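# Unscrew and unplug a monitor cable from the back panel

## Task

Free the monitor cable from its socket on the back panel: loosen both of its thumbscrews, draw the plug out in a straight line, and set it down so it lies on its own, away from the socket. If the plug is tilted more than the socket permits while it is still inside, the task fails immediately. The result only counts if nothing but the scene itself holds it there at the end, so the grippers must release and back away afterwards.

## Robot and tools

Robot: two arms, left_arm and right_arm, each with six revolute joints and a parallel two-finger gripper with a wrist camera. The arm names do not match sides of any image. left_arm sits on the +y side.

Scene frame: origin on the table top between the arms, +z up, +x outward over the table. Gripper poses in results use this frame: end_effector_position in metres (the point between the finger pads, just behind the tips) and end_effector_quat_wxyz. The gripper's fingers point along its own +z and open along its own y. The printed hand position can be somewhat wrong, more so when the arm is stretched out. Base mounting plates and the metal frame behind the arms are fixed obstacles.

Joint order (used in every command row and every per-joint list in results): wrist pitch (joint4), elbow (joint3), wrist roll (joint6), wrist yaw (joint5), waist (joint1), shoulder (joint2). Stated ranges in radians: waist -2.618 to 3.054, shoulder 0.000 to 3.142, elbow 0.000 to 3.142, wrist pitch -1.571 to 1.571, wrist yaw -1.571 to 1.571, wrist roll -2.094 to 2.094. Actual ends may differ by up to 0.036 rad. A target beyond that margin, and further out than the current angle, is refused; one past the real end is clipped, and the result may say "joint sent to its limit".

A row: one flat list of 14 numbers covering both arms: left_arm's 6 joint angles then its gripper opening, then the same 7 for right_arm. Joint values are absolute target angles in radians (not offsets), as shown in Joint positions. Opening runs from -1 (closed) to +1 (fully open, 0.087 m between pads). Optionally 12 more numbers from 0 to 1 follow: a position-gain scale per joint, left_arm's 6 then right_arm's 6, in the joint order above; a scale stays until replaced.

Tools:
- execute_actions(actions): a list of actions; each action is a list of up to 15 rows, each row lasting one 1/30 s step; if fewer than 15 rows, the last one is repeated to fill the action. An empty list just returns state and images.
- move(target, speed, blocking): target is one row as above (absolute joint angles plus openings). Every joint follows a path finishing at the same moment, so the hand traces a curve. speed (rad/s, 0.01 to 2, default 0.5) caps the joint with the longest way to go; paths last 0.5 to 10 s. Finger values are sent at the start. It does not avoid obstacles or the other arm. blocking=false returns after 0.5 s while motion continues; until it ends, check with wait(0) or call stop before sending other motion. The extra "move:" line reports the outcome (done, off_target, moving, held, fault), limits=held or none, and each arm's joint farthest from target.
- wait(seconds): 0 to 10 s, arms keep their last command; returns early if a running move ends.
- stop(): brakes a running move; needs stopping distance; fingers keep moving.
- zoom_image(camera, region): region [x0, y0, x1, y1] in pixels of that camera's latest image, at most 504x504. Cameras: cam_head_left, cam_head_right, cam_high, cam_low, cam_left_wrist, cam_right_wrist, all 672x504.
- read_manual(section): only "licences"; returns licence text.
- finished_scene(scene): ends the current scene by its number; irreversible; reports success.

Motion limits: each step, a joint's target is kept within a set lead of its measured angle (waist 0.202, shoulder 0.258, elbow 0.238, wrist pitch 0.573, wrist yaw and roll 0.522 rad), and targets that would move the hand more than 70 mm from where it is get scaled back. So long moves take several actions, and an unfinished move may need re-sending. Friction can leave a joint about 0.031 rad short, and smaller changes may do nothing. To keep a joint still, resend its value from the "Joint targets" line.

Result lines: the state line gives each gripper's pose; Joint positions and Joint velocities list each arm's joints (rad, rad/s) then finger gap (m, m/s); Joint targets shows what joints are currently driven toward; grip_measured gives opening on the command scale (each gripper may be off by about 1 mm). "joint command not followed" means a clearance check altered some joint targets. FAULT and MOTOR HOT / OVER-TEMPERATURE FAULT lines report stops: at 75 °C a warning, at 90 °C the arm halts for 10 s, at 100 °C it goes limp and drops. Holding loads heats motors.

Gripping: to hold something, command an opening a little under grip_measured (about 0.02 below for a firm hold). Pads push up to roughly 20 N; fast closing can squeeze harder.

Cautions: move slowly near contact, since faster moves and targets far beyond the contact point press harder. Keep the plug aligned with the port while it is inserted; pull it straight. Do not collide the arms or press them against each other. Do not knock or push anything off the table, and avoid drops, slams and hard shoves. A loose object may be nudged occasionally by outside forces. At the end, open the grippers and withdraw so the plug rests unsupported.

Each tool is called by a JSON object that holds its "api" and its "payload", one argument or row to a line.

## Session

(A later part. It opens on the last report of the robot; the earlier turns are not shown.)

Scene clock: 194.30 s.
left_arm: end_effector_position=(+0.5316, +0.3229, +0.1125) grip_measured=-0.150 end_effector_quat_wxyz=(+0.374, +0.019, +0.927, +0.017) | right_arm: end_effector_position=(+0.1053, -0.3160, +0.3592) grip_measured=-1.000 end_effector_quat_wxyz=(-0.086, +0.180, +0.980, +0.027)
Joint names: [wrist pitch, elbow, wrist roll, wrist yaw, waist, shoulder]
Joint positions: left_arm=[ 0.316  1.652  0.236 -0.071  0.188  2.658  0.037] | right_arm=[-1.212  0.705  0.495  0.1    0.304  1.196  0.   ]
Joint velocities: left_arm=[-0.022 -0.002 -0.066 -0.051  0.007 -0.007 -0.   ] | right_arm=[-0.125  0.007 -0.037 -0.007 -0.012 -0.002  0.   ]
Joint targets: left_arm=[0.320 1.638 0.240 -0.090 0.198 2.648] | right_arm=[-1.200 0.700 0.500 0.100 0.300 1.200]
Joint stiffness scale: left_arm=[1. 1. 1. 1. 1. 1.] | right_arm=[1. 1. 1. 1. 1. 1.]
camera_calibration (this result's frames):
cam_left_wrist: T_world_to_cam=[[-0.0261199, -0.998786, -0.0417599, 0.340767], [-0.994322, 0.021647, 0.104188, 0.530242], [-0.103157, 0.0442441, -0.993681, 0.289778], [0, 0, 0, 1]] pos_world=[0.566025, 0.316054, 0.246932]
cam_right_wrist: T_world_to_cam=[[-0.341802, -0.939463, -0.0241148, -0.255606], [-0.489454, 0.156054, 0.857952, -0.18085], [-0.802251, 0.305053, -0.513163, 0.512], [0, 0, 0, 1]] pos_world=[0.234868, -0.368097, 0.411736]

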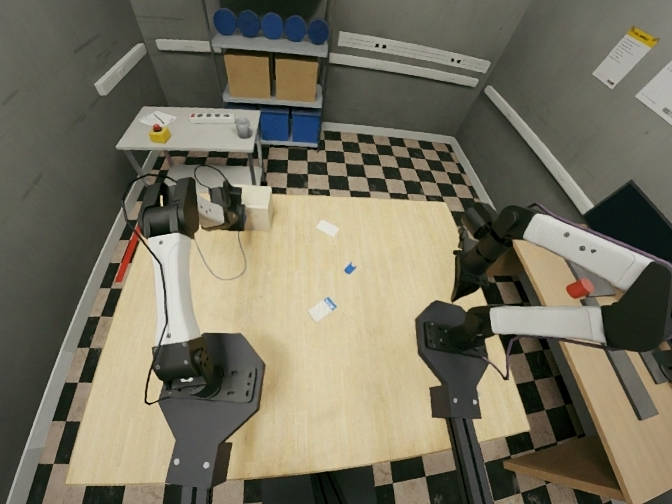

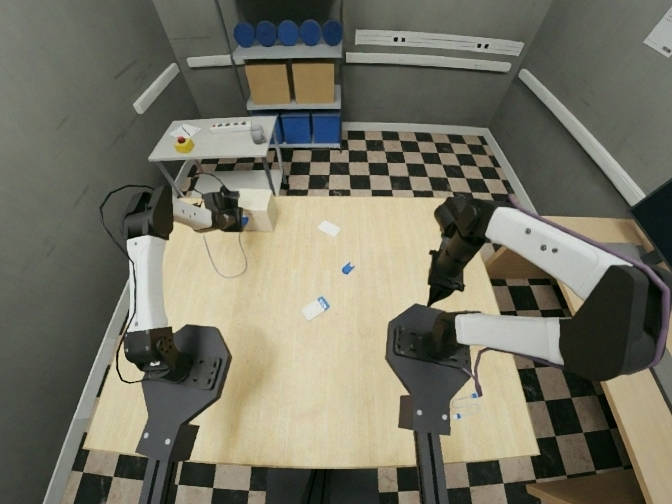

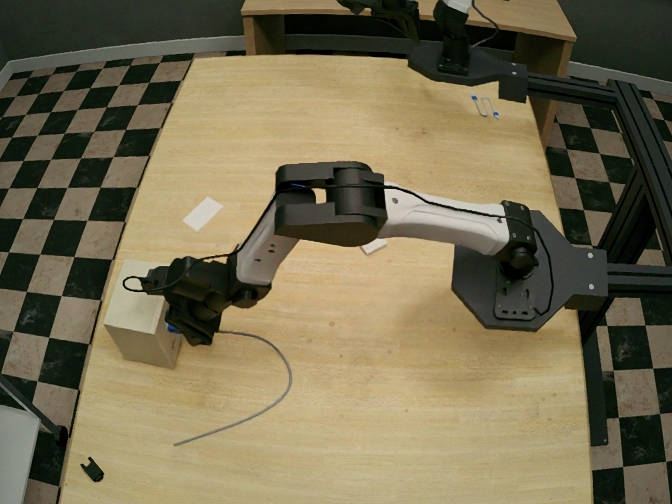

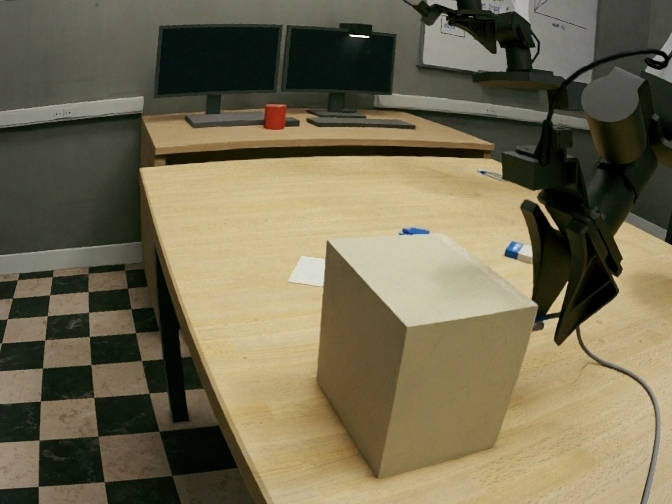

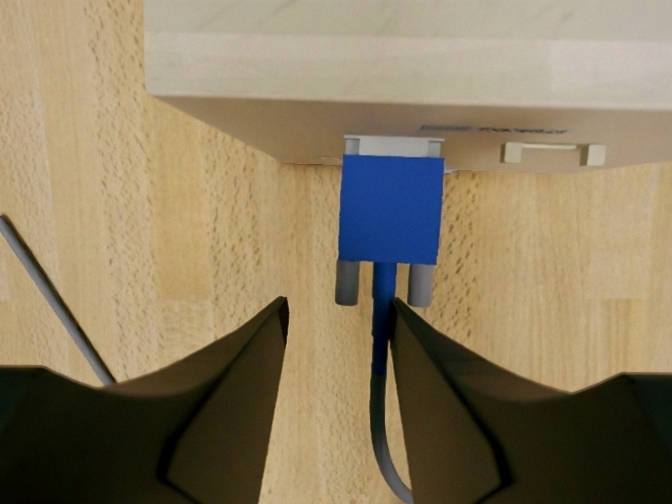

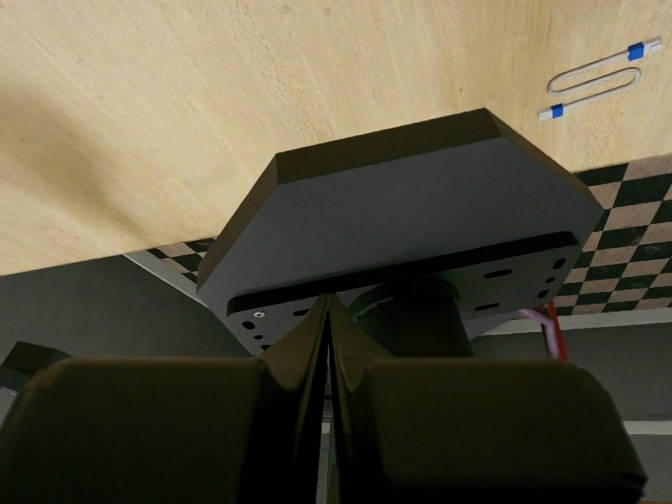

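{"api": "move", "payload": {
  "target": [0.345,1.60,0.237,-0.075,0.19,2.59,-0.15,-1.2,0.7,0.5,0.1,0.3,1.2,-1],
  "speed": 0.15
}}

{"api": "move", "payload": {
  "target": [0.345,1.635,0.237,-0.012,0.168,2.626,-0.15,-1.2,0.7,0.5,0.1,0.3,1.2,-1],
  "speed": 0.15
}}

Scene clock: 196.03 s.
left_arm: end_effector_position=(+0.5411, +0.3272, +0.1402) grip_measured=-0.150 end_effector_quat_wxyz=(+0.399, +0.016, +0.917, +0.017) | right_arm: end_effector_position=(+0.1053, -0.3160, +0.3592) grip_measured=-1.000 end_effector_quat_wxyz=(-0.086, +0.180, +0.980, +0.027)
Joint names: [wrist pitch, elbow, wrist roll, wrist yaw, waist, shoulder]
Joint positions: left_arm=[ 0.341  1.617  0.236 -0.063  0.188  2.595  0.037] | right_arm=[-1.212  0.705  0.495  0.1    0.304  1.196  0.   ]
Joint velocities: left_arm=[-0.022 -0.012  0.051 -0.022 -0.012 -0.012 -0.   ] | right_arm=[0.022 0.002 0.007 0.022 0.002 0.002 0.   ]
Joint targets: left_arm=[0.345 1.600 0.237 -0.075 0.190 2.590] | right_arm=[-1.200 0.700 0.500 0.100 0.300 1.200]
Joint stiffness scale: left_arm=[1. 1. 1. 1. 1. 1.] | right_arm=[1. 1. 1. 1. 1. 1.]
move: done; limits=none; left_arm: farthest joint: the elbow, 0.017 radians from its target (0.052 radians at the start); right_arm: farthest joint: the wrist pitch, 0.012 radians from its target (0.012 radians at the start)
camera_calibration (this result's frames):
cam_left_wrist: T_world_to_cam=[[-0.0201441, -0.998897, -0.0424246, 0.343345], [-0.998564, 0.0179945, 0.050455, 0.54771], [-0.0496359, 0.0433801, -0.997825, 0.289947], [0, 0, 0, 1]] pos_world=[0.568231, 0.320533, 0.276248]
cam_right_wrist: T_world_to_cam=[[-0.341802, -0.939463, -0.0241148, -0.255606], [-0.489454, 0.156054, 0.857952, -0.18085], [-0.802251, 0.305053, -0.513163, 0.512], [0, 0, 0, 1]] pos_world=[0.234868, -0.368097, 0.411736]

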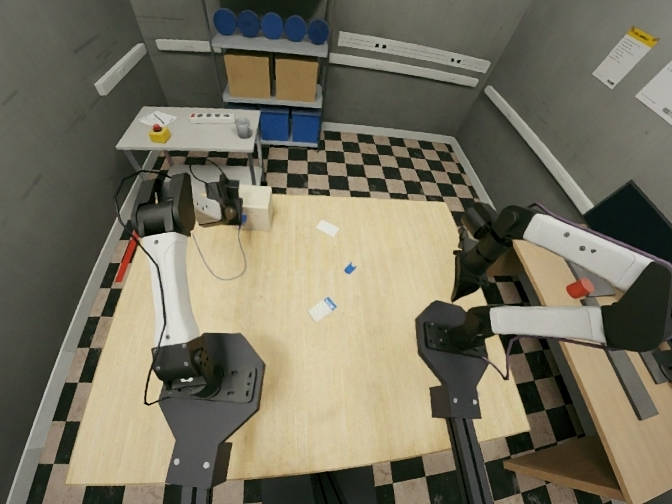

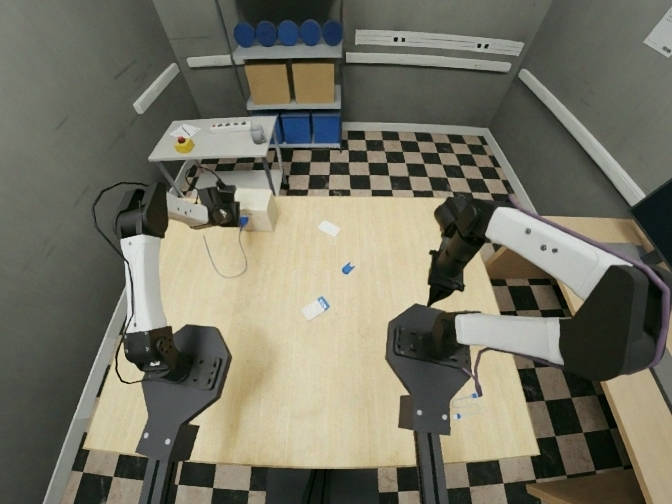

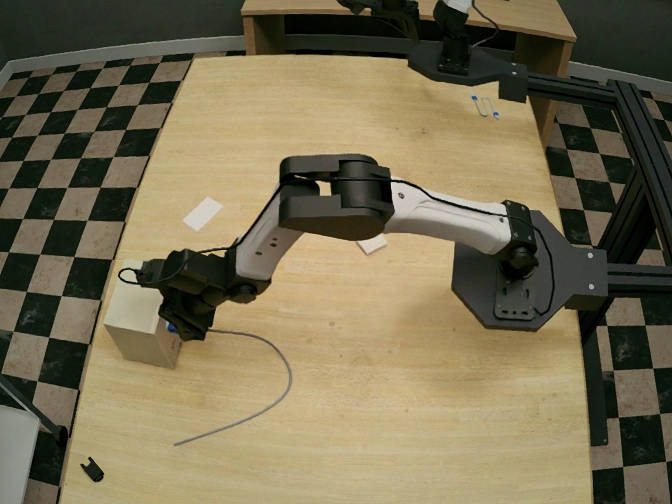

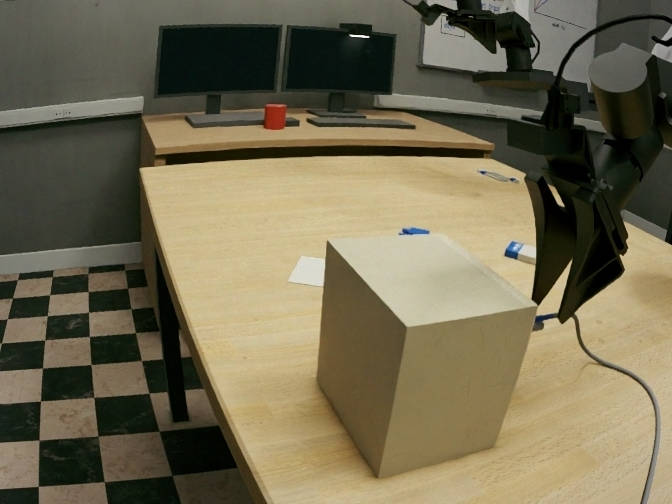

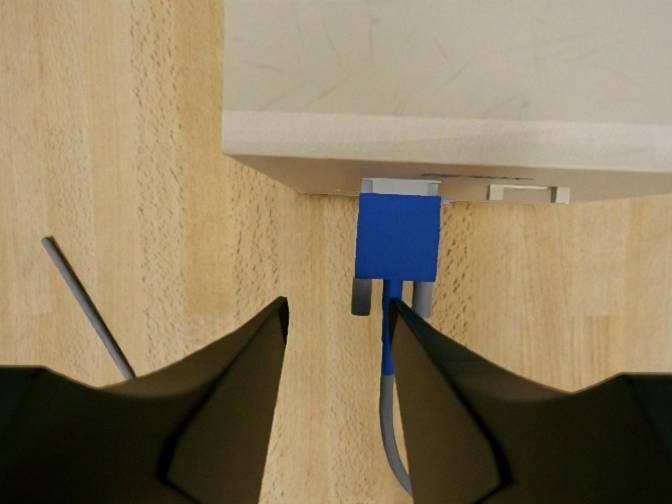

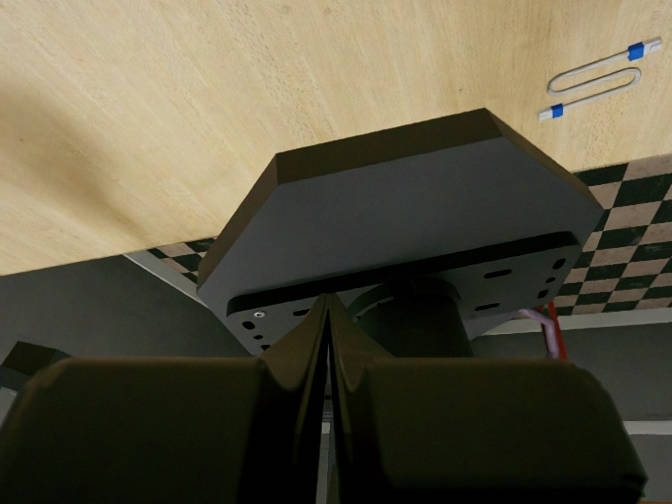

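Scene clock: 196.97 s.
left_arm: end_effector_position=(+0.5400, +0.3101, +0.1351) grip_measured=-0.150 end_effector_quat_wxyz=(+0.399, +0.031, +0.917, -0.005) | right_arm: end_effector_position=(+0.1053, -0.3160, +0.3592) grip_measured=-1.000 end_effector_quat_wxyz=(-0.086, +0.180, +0.980, +0.027)
Joint names: [wrist pitch, elbow, wrist roll, wrist yaw, waist, shoulder]
Joint positions: left_arm=[ 0.343  1.617  0.236 -0.023  0.174  2.608  0.037] | right_arm=[-1.212  0.705  0.495  0.1    0.304  1.196  0.   ]
Joint velocities: left_arm=[ 0.007  0.007  0.007 -0.007 -0.022 -0.002  0.001] | right_arm=[ 0.022  0.002  0.037  0.037 -0.002  0.007  0.   ]
Joint targets: left_arm=[0.345 1.635 0.237 -0.012 0.168 2.626] | right_arm=[-1.200 0.700 0.500 0.100 0.300 1.200]
Joint stiffness scale: left_arm=[1. 1. 1. 1. 1. 1.] | right_arm=[1. 1. 1. 1. 1. 1.]
move: done; limits=none; left_arm: farthest joint: the shoulder, 0.018 radians from its target (0.031 radians at the start); right_arm: farthest joint: the wrist pitch, 0.012 radians from its target (0.012 radians at the start)
camera_calibration (this result's frames):
cam_left_wrist: T_world_to_cam=[[-0.0652697, -0.997785, -0.0128595, 0.346015], [-0.996645, 0.0645465, 0.0503326, 0.531733], [-0.049391, 0.0161015, -0.99865, 0.294077], [0, 0, 0, 1]] pos_world=[0.567058, 0.306192, 0.271366]
cam_right_wrist: T_world_to_cam=[[-0.341802, -0.939463, -0.0241148, -0.255606], [-0.489454, 0.156054, 0.857952, -0.18085], [-0.802251, 0.305053, -0.513163, 0.512], [0, 0, 0, 1]] pos_world=[0.234868, -0.368097, 0.411736]

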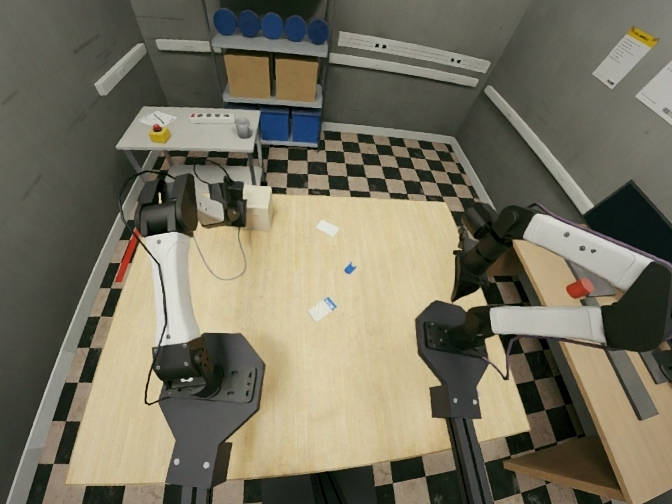

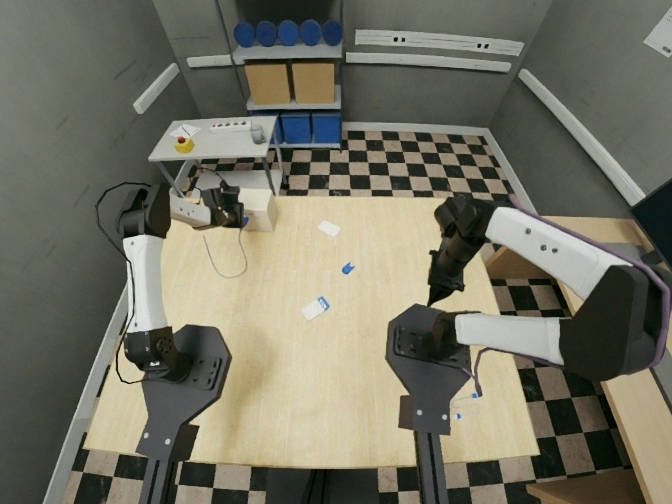

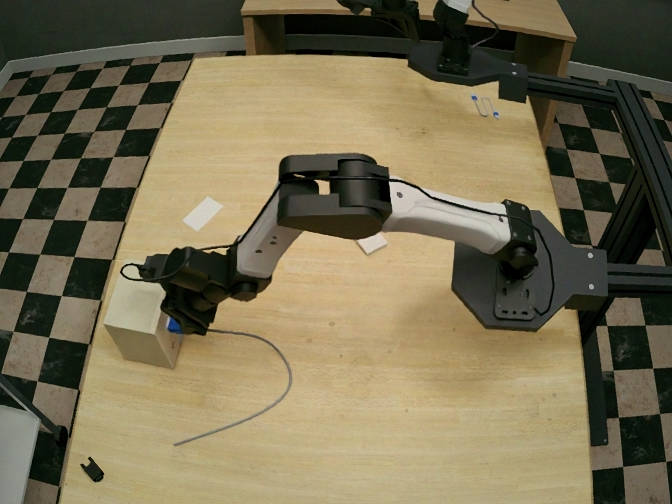

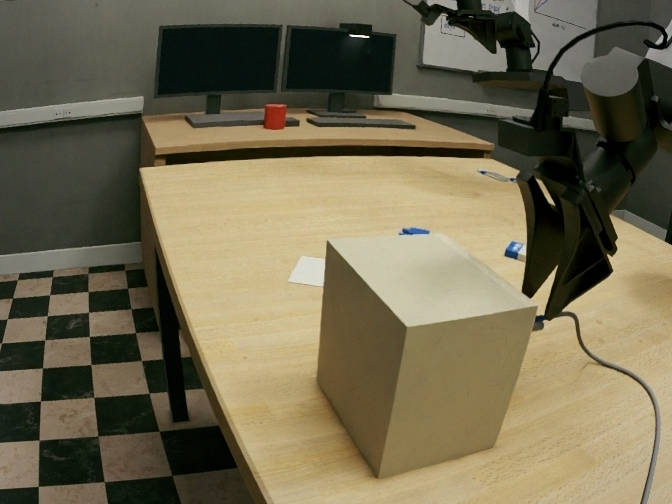

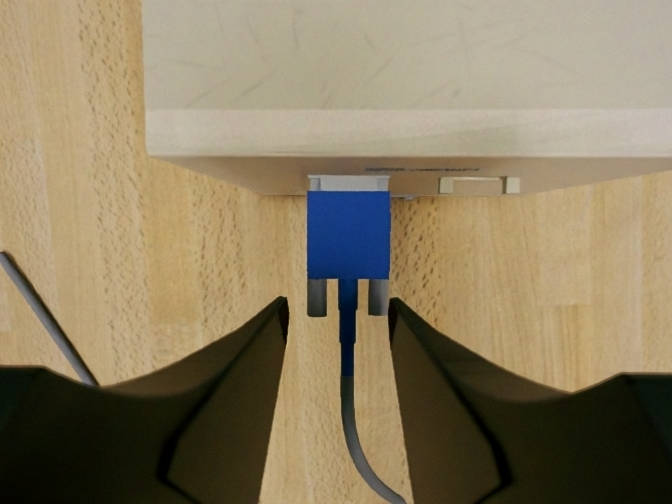

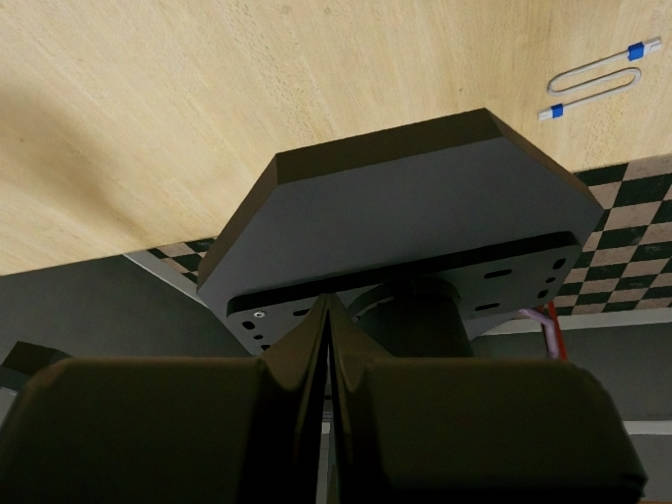

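{"api": "execute_actions", "payload": {
  "actions": [
    [[0.345,1.639,0.237,-0.012,0.168,2.631,-0.1,-1.2,0.7,0.5,0.1,0.3,1.2,-1],[0.345,1.643,0.237,-0.012,0.168,2.636,-0.1,-1.2,0.7,0.5,0.1,0.3,1.2,-1],[0.345,1.647,0.237,-0.012,0.168,2.642,-0.1,-1.2,0.7,0.5,0.1,0.3,1.2,-1],[0.345,1.651,0.237,-0.012,0.168,2.647,-0.1,-1.2,0.7,0.5,0.1,0.3,1.2,-1],[0.345,1.655,0.237,-0.012,0.168,2.652,-0.1,-1.2,0.7,0.5,0.1,0.3,1.2,-1],[0.345,1.659,0.237,-0.012,0.168,2.657,-0.1,-1.2,0.7,0.5,0.1,0.3,1.2,-1],[0.345,1.663,0.237,-0.012,0.168,2.662,-0.1,-1.2,0.7,0.5,0.1,0.3,1.2,-1],[0.345,1.667,0.237,-0.012,0.168,2.668,-0.1,-1.2,0.7,0.5,0.1,0.3,1.2,-1],[0.345,1.671,0.237,-0.012,0.168,2.673,-0.1,-1.2,0.7,0.5,0.1,0.3,1.2,-1],[0.345,1.675,0.237,-0.012,0.168,2.678,-0.1,-1.2,0.7,0.5,0.1,0.3,1.2,-1],[0.345,1.675,0.237,-0.012,0.168,2.678,-0.1,-1.2,0.7,0.5,0.1,0.3,1.2,-1],[0.345,1.675,0.237,-0.012,0.168,2.678,-0.1,-1.2,0.7,0.5,0.1,0.3,1.2,-1],[0.345,1.675,0.237,-0.012,0.168,2.678,-0.1,-1.2,0.7,0.5,0.1,0.3,1.2,-1],[0.345,1.675,0.237,0.0,0.165,2.678,-0.18,-1.2,0.7,0.5,0.1,0.3,1.2,-1],[0.345,1.675,0.237,0.01,0.162,2.678,-0.18,-1.2,0.7,0.5,0.1,0.3,1.2,-1]],
    [[0.345,1.675,0.23,0.02,0.159,2.678,-0.18,-1.2,0.7,0.5,0.1,0.3,1.2,-1],[0.345,1.675,0.23,0.03,0.156,2.678,-0.18,-1.2,0.7,0.5,0.1,0.3,1.2,-1],[0.345,1.675,0.23,0.04,0.153,2.678,-0.18,-1.2,0.7,0.5,0.1,0.3,1.2,-1],[0.345,1.675,0.23,0.04,0.153,2.683,-0.18,-1.2,0.7,0.5,0.1,0.3,1.2,-1],[0.345,1.678,0.23,0.04,0.153,2.688,-0.18,-1.2,0.7,0.5,0.1,0.3,1.2,-1],[0.345,1.682,0.23,0.04,0.153,2.693,-0.18,-1.2,0.7,0.5,0.1,0.3,1.2,-1],[0.345,1.686,0.23,0.04,0.153,2.698,-0.18,-1.2,0.7,0.5,0.1,0.3,1.2,-1],[0.345,1.69,0.23,0.04,0.153,2.703,-0.18,-1.2,0.7,0.5,0.1,0.3,1.2,-1],[0.345,1.694,0.23,0.04,0.153,2.708,-0.18,-1.2,0.7,0.5,0.1,0.3,1.2,-1],[0.345,1.698,0.23,0.04,0.153,2.713,-0.18,-1.2,0.7,0.5,0.1,0.3,1.2,-1],[0.345,1.702,0.23,0.04,0.153,2.718,-0.18,-1.2,0.7,0.5,0.1,0.3,1.2,-1],[0.345,1.706,0.23,0.04,0.153,2.723,-0.18,-1.2,0.7,0.5,0.1,0.3,1.2,-1],[0.345,1.71,0.23,0.04,0.153,2.728,-0.18,-1.2,0.7,0.5,0.1,0.3,1.2,-1],[0.345,1.713,0.23,0.04,0.153,2.733,-0.18,-1.2,0.7,0.5,0.1,0.3,1.2,-1]],
    [[0.345,1.713,0.23,0.04,0.153,2.733,-0.18,-1.2,0.7,0.5,0.1,0.3,1.2,-1],[0.345,1.713,0.23,0.04,0.153,2.733,-0.18,-1.2,0.7,0.5,0.1,0.3,1.2,-1],[0.345,1.70,0.23,0.04,0.153,2.715,-0.18,-1.2,0.7,0.5,0.1,0.3,1.2,-1],[0.345,1.70,0.235,0.0,0.17,2.715,-0.18,-1.2,0.7,0.5,0.1,0.3,1.2,-1],[0.345,1.70,0.235,-0.03,0.18,2.715,-0.18,-1.2,0.7,0.5,0.1,0.3,1.2,-1],[0.345,1.70,0.235,-0.04,0.183,2.715,-0.18,-1.2,0.7,0.5,0.1,0.3,1.2,-1],[0.345,1.70,0.235,-0.05,0.186,2.715,-0.18,-1.2,0.7,0.5,0.1,0.3,1.2,-1],[0.345,1.70,0.24,-0.06,0.189,2.715,-0.18,-1.2,0.7,0.5,0.1,0.3,1.2,-1],[0.345,1.70,0.24,-0.07,0.192,2.715,-0.18,-1.2,0.7,0.5,0.1,0.3,1.2,-1],[0.345,1.70,0.24,-0.08,0.195,2.715,-0.18,-1.2,0.7,0.5,0.1,0.3,1.2,-1]]
  ]
}}

{"api": "zoom_image", "payload": {
  "camera": "cam_left_wrist",
  "region": [260, 200, 420, 360]
}}

Scene clock: 200.50 s.
left_arm: end_effector_position=(+0.5435, +0.3094, +0.1056) grip_measured=-0.180 end_effector_quat_wxyz=(+0.391, +0.028, +0.920, +0.001) | right_arm: end_effector_position=(+0.1053, -0.3160, +0.3592) grip_measured=-1.000 end_effector_quat_wxyz=(-0.086, +0.180, +0.980, +0.027)
Joint names: [wrist pitch, elbow, wrist roll, wrist yaw, waist, shoulder]
Joint positions: left_arm=[ 0.348  1.699  0.236 -0.038  0.176  2.709  0.036] | right_arm=[-1.212  0.705  0.495  0.1    0.304  1.196  0.   ]
Joint velocities: left_arm=[-0.022  0.002 -0.095  0.037 -0.002 -0.012 -0.001] | right_arm=[-0.037 -0.002 -0.007 -0.037 -0.012 -0.012  0.   ]
Joint targets: left_arm=[0.345 1.700 0.240 -0.080 0.195 2.715] | right_arm=[-1.200 0.700 0.500 0.100 0.300 1.200]
Joint stiffness scale: left_arm=[1. 1. 1. 1. 1. 1.] | right_arm=[1. 1. 1. 1. 1. 1.]
camera_calibration (this result's frames):
cam_left_wrist: T_world_to_cam=[[-0.0549033, -0.998255, -0.0217281, 0.340606], [-0.996366, 0.0533543, 0.0663922, 0.538367], [-0.0651171, 0.0252943, -0.997557, 0.270307], [0, 0, 0, 1]] pos_world=[0.572713, 0.304451, 0.241304]
cam_right_wrist: T_world_to_cam=[[-0.341802, -0.939463, -0.0241148, -0.255606], [-0.489454, 0.156054, 0.857952, -0.18085], [-0.802251, 0.305053, -0.513163, 0.512], [0, 0, 0, 1]] pos_world=[0.234868, -0.368097, 0.411736]

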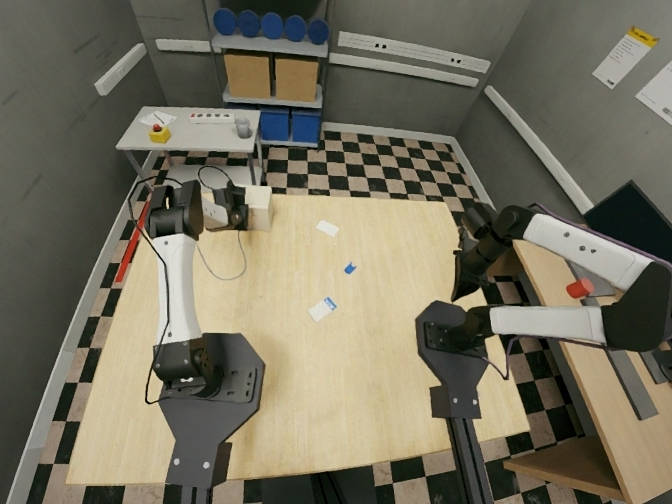

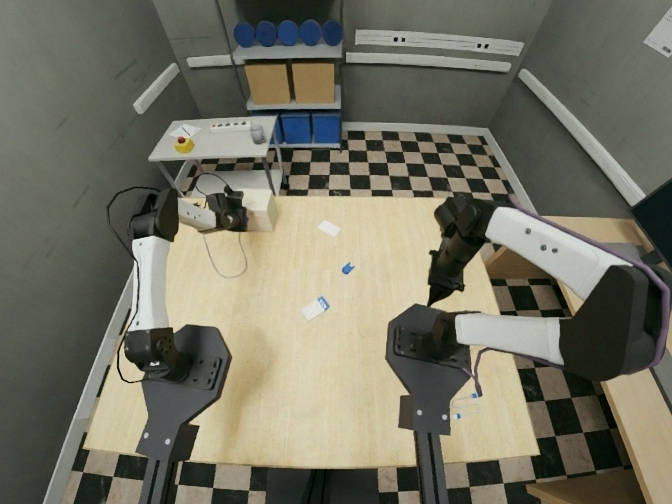

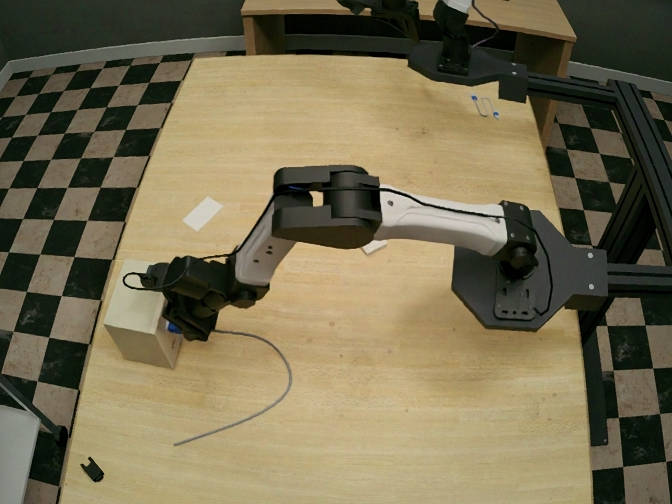

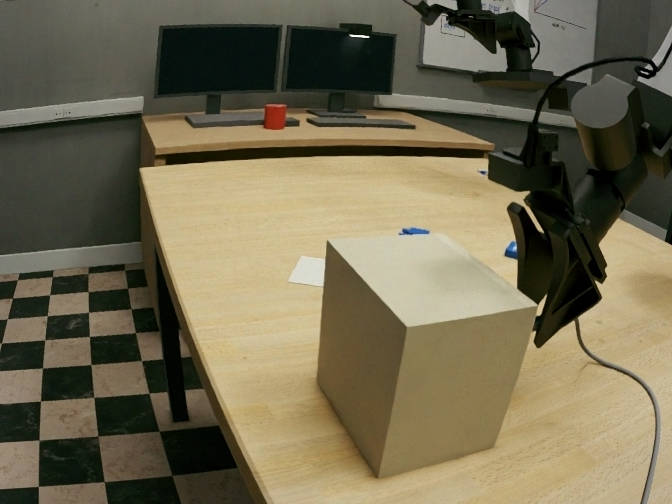

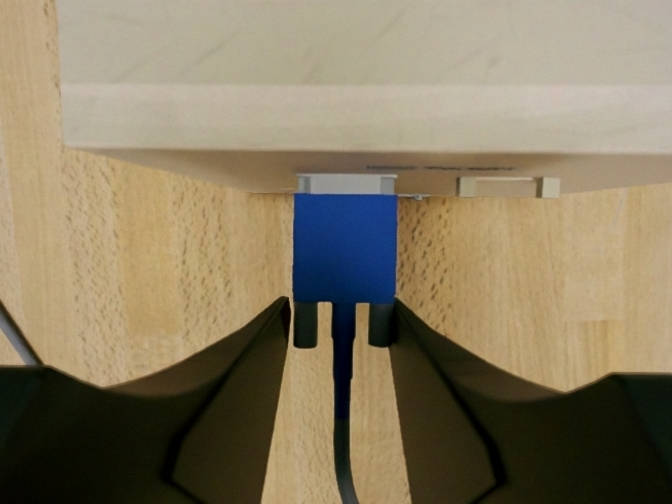

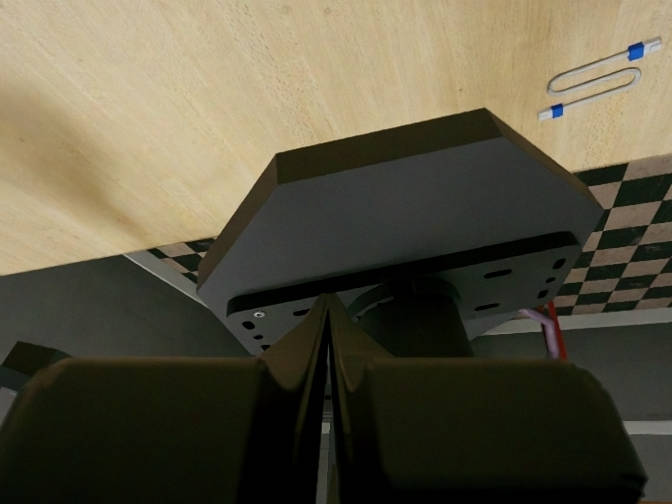

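Region (260, 200, 420, 360) of cam_left_wrist's 672x504 image, scaled by 3.150, with more detail than that image has.

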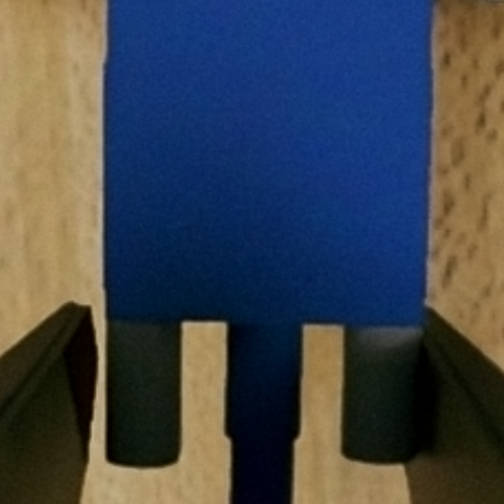

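Left is now about 8 px longer. Ascend on the right.

{"api": "execute_actions", "payload": {
  "actions": [
    [[0.35,1.68,0.24,-0.08,0.195,2.70,-0.18,-1.2,0.7,0.5,0.1,0.3,1.2,-1],[0.35,1.676,0.24,-0.08,0.195,2.695,-0.18,-1.2,0.7,0.5,0.1,0.3,1.2,-1],[0.35,1.672,0.24,-0.08,0.195,2.69,-0.18,-1.2,0.7,0.5,0.1,0.3,1.2,-1],[0.35,1.668,0.24,-0.08,0.195,2.685,-0.18,-1.2,0.7,0.5,0.1,0.3,1.2,-1],[0.35,1.664,0.24,-0.08,0.195,2.68,-0.18,-1.2,0.7,0.5,0.1,0.3,1.2,-1],[0.35,1.66,0.24,-0.08,0.195,2.675,-0.18,-1.2,0.7,0.5,0.1,0.3,1.2,-1],[0.35,1.656,0.24,-0.08,0.195,2.67,-0.18,-1.2,0.7,0.5,0.1,0.3,1.2,-1],[0.35,1.652,0.24,-0.08,0.195,2.665,-0.18,-1.2,0.7,0.5,0.1,0.3,1.2,-1],[0.35,1.648,0.24,-0.08,0.195,2.66,-0.18,-1.2,0.7,0.5,0.1,0.3,1.2,-1],[0.35,1.644,0.24,-0.08,0.195,2.655,-0.18,-1.2,0.7,0.5,0.1,0.3,1.2,-1],[0.35,1.64,0.24,-0.08,0.195,2.65,-0.18,-1.2,0.7,0.5,0.1,0.3,1.2,-1]]
  ]
}}

{"api": "zoom_image", "payload": {
  "camera": "cam_left_wrist",
  "region": [260, 200, 420, 360]
}}

Scene clock: 201.67 s.
left_arm: end_effector_position=(+0.5376, +0.3101, +0.1134) grip_measured=-0.180 end_effector_quat_wxyz=(+0.388, +0.028, +0.921, +0.000) | right_arm: end_effector_position=(+0.1053, -0.3160, +0.3592) grip_measured=-1.000 end_effector_quat_wxyz=(-0.086, +0.180, +0.980, +0.027)
Joint names: [wrist pitch, elbow, wrist roll, wrist yaw, waist, shoulder]
Joint positions: left_arm=[ 0.346  1.655  0.235 -0.038  0.176  2.669  0.036] | right_arm=[-1.212  0.705  0.495  0.1    0.304  1.196  0.   ]
Joint velocities: left_arm=[-0.022 -0.007  0.051  0.037 -0.017 -0.002  0.001] | right_arm=[ 0.022  0.012 -0.007 -0.051  0.002  0.007  0.   ]
Joint targets: left_arm=[0.350 1.640 0.240 -0.080 0.195 2.650] | right_arm=[-1.200 0.700 0.500 0.100 0.300 1.200]
Joint stiffness scale: left_arm=[1. 1. 1. 1. 1. 1.] | right_arm=[1. 1. 1. 1. 1. 1.]
camera_calibration (this result's frames):
cam_left_wrist: T_world_to_cam=[[-0.055422, -0.998274, -0.0194209, 0.341197], [-0.995879, 0.0538695, 0.0729639, 0.530739], [-0.0717918, 0.0233847, -0.997145, 0.28186], [0, 0, 0, 1]] pos_world=[0.567696, 0.305427, 0.248957]
cam_right_wrist: T_world_to_cam=[[-0.341802, -0.939463, -0.0241148, -0.255606], [-0.489454, 0.156054, 0.857952, -0.18085], [-0.802251, 0.305053, -0.513163, 0.512], [0, 0, 0, 1]] pos_world=[0.234868, -0.368097, 0.411736]

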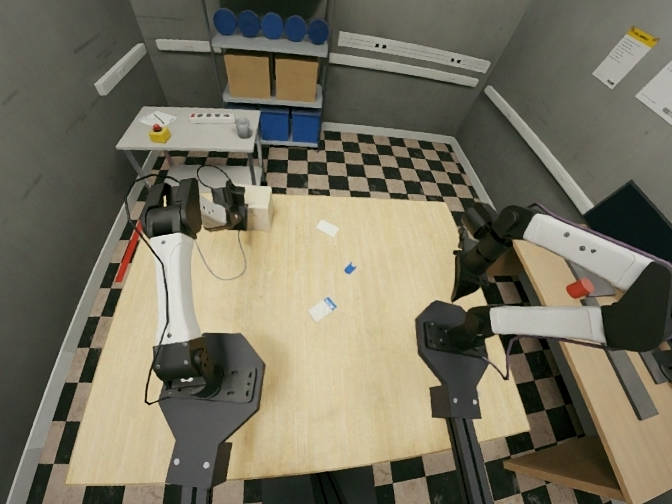

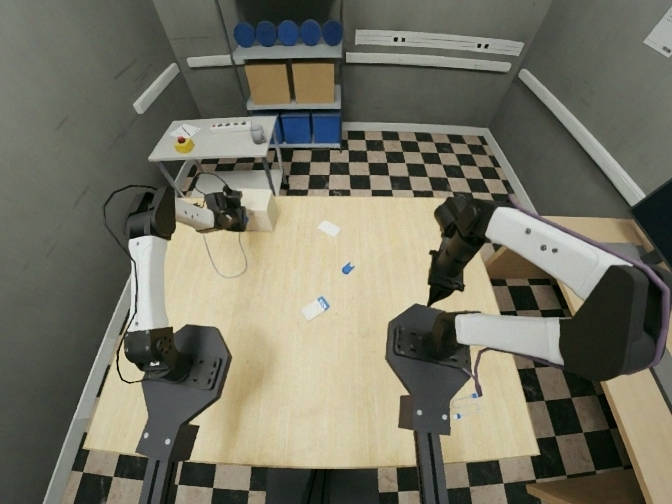

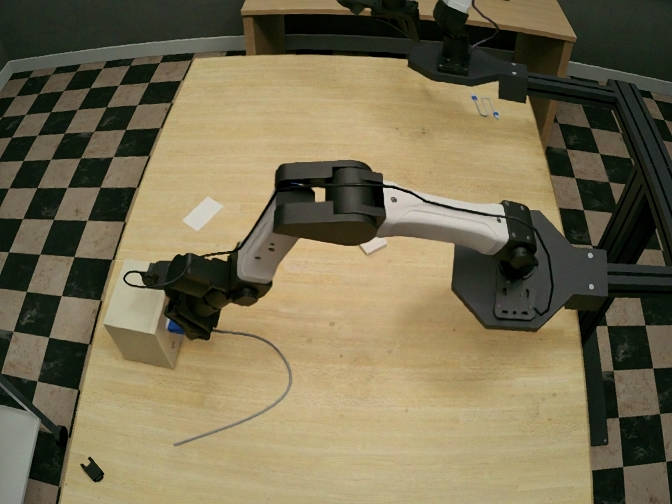

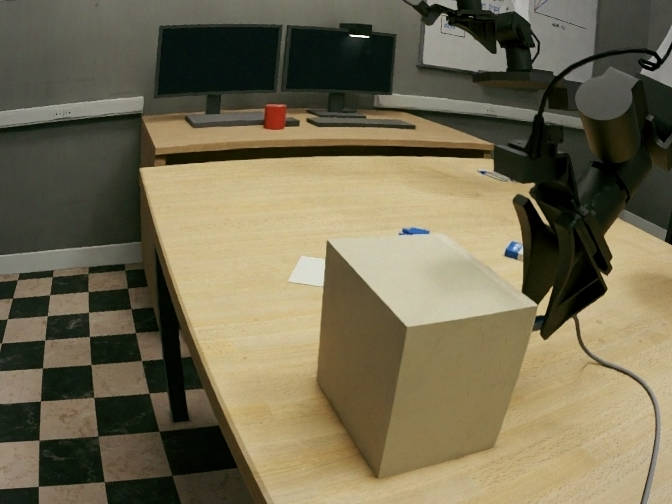

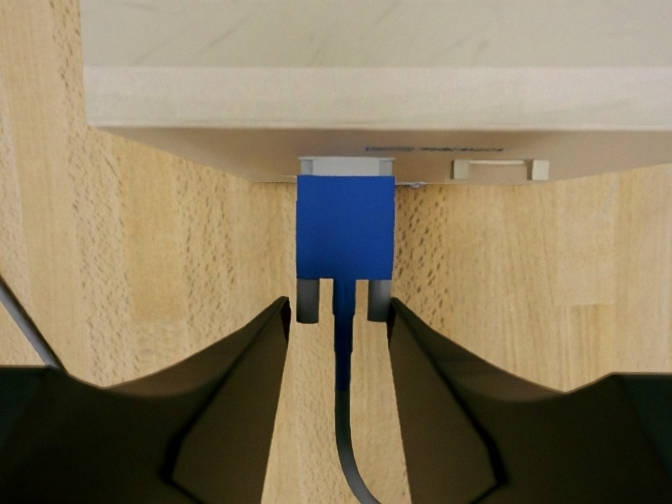

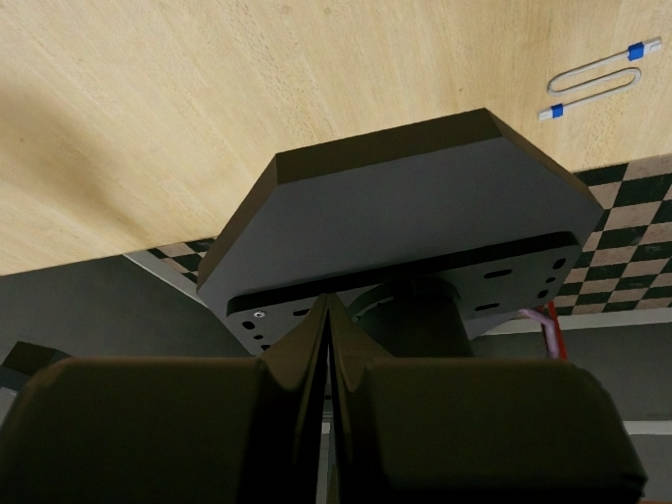

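Region (260, 200, 420, 360) of cam_left_wrist's 672x504 image, scaled by 3.150, with more detail than that image has.

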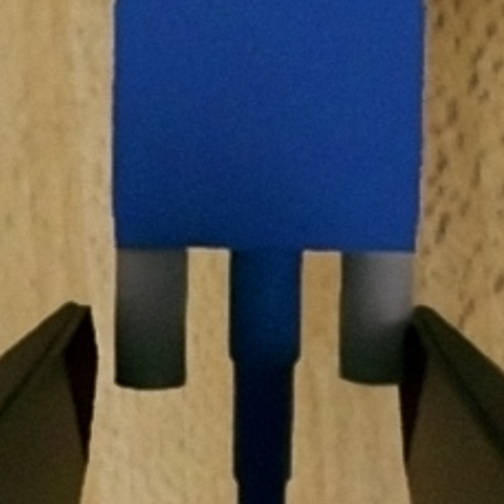

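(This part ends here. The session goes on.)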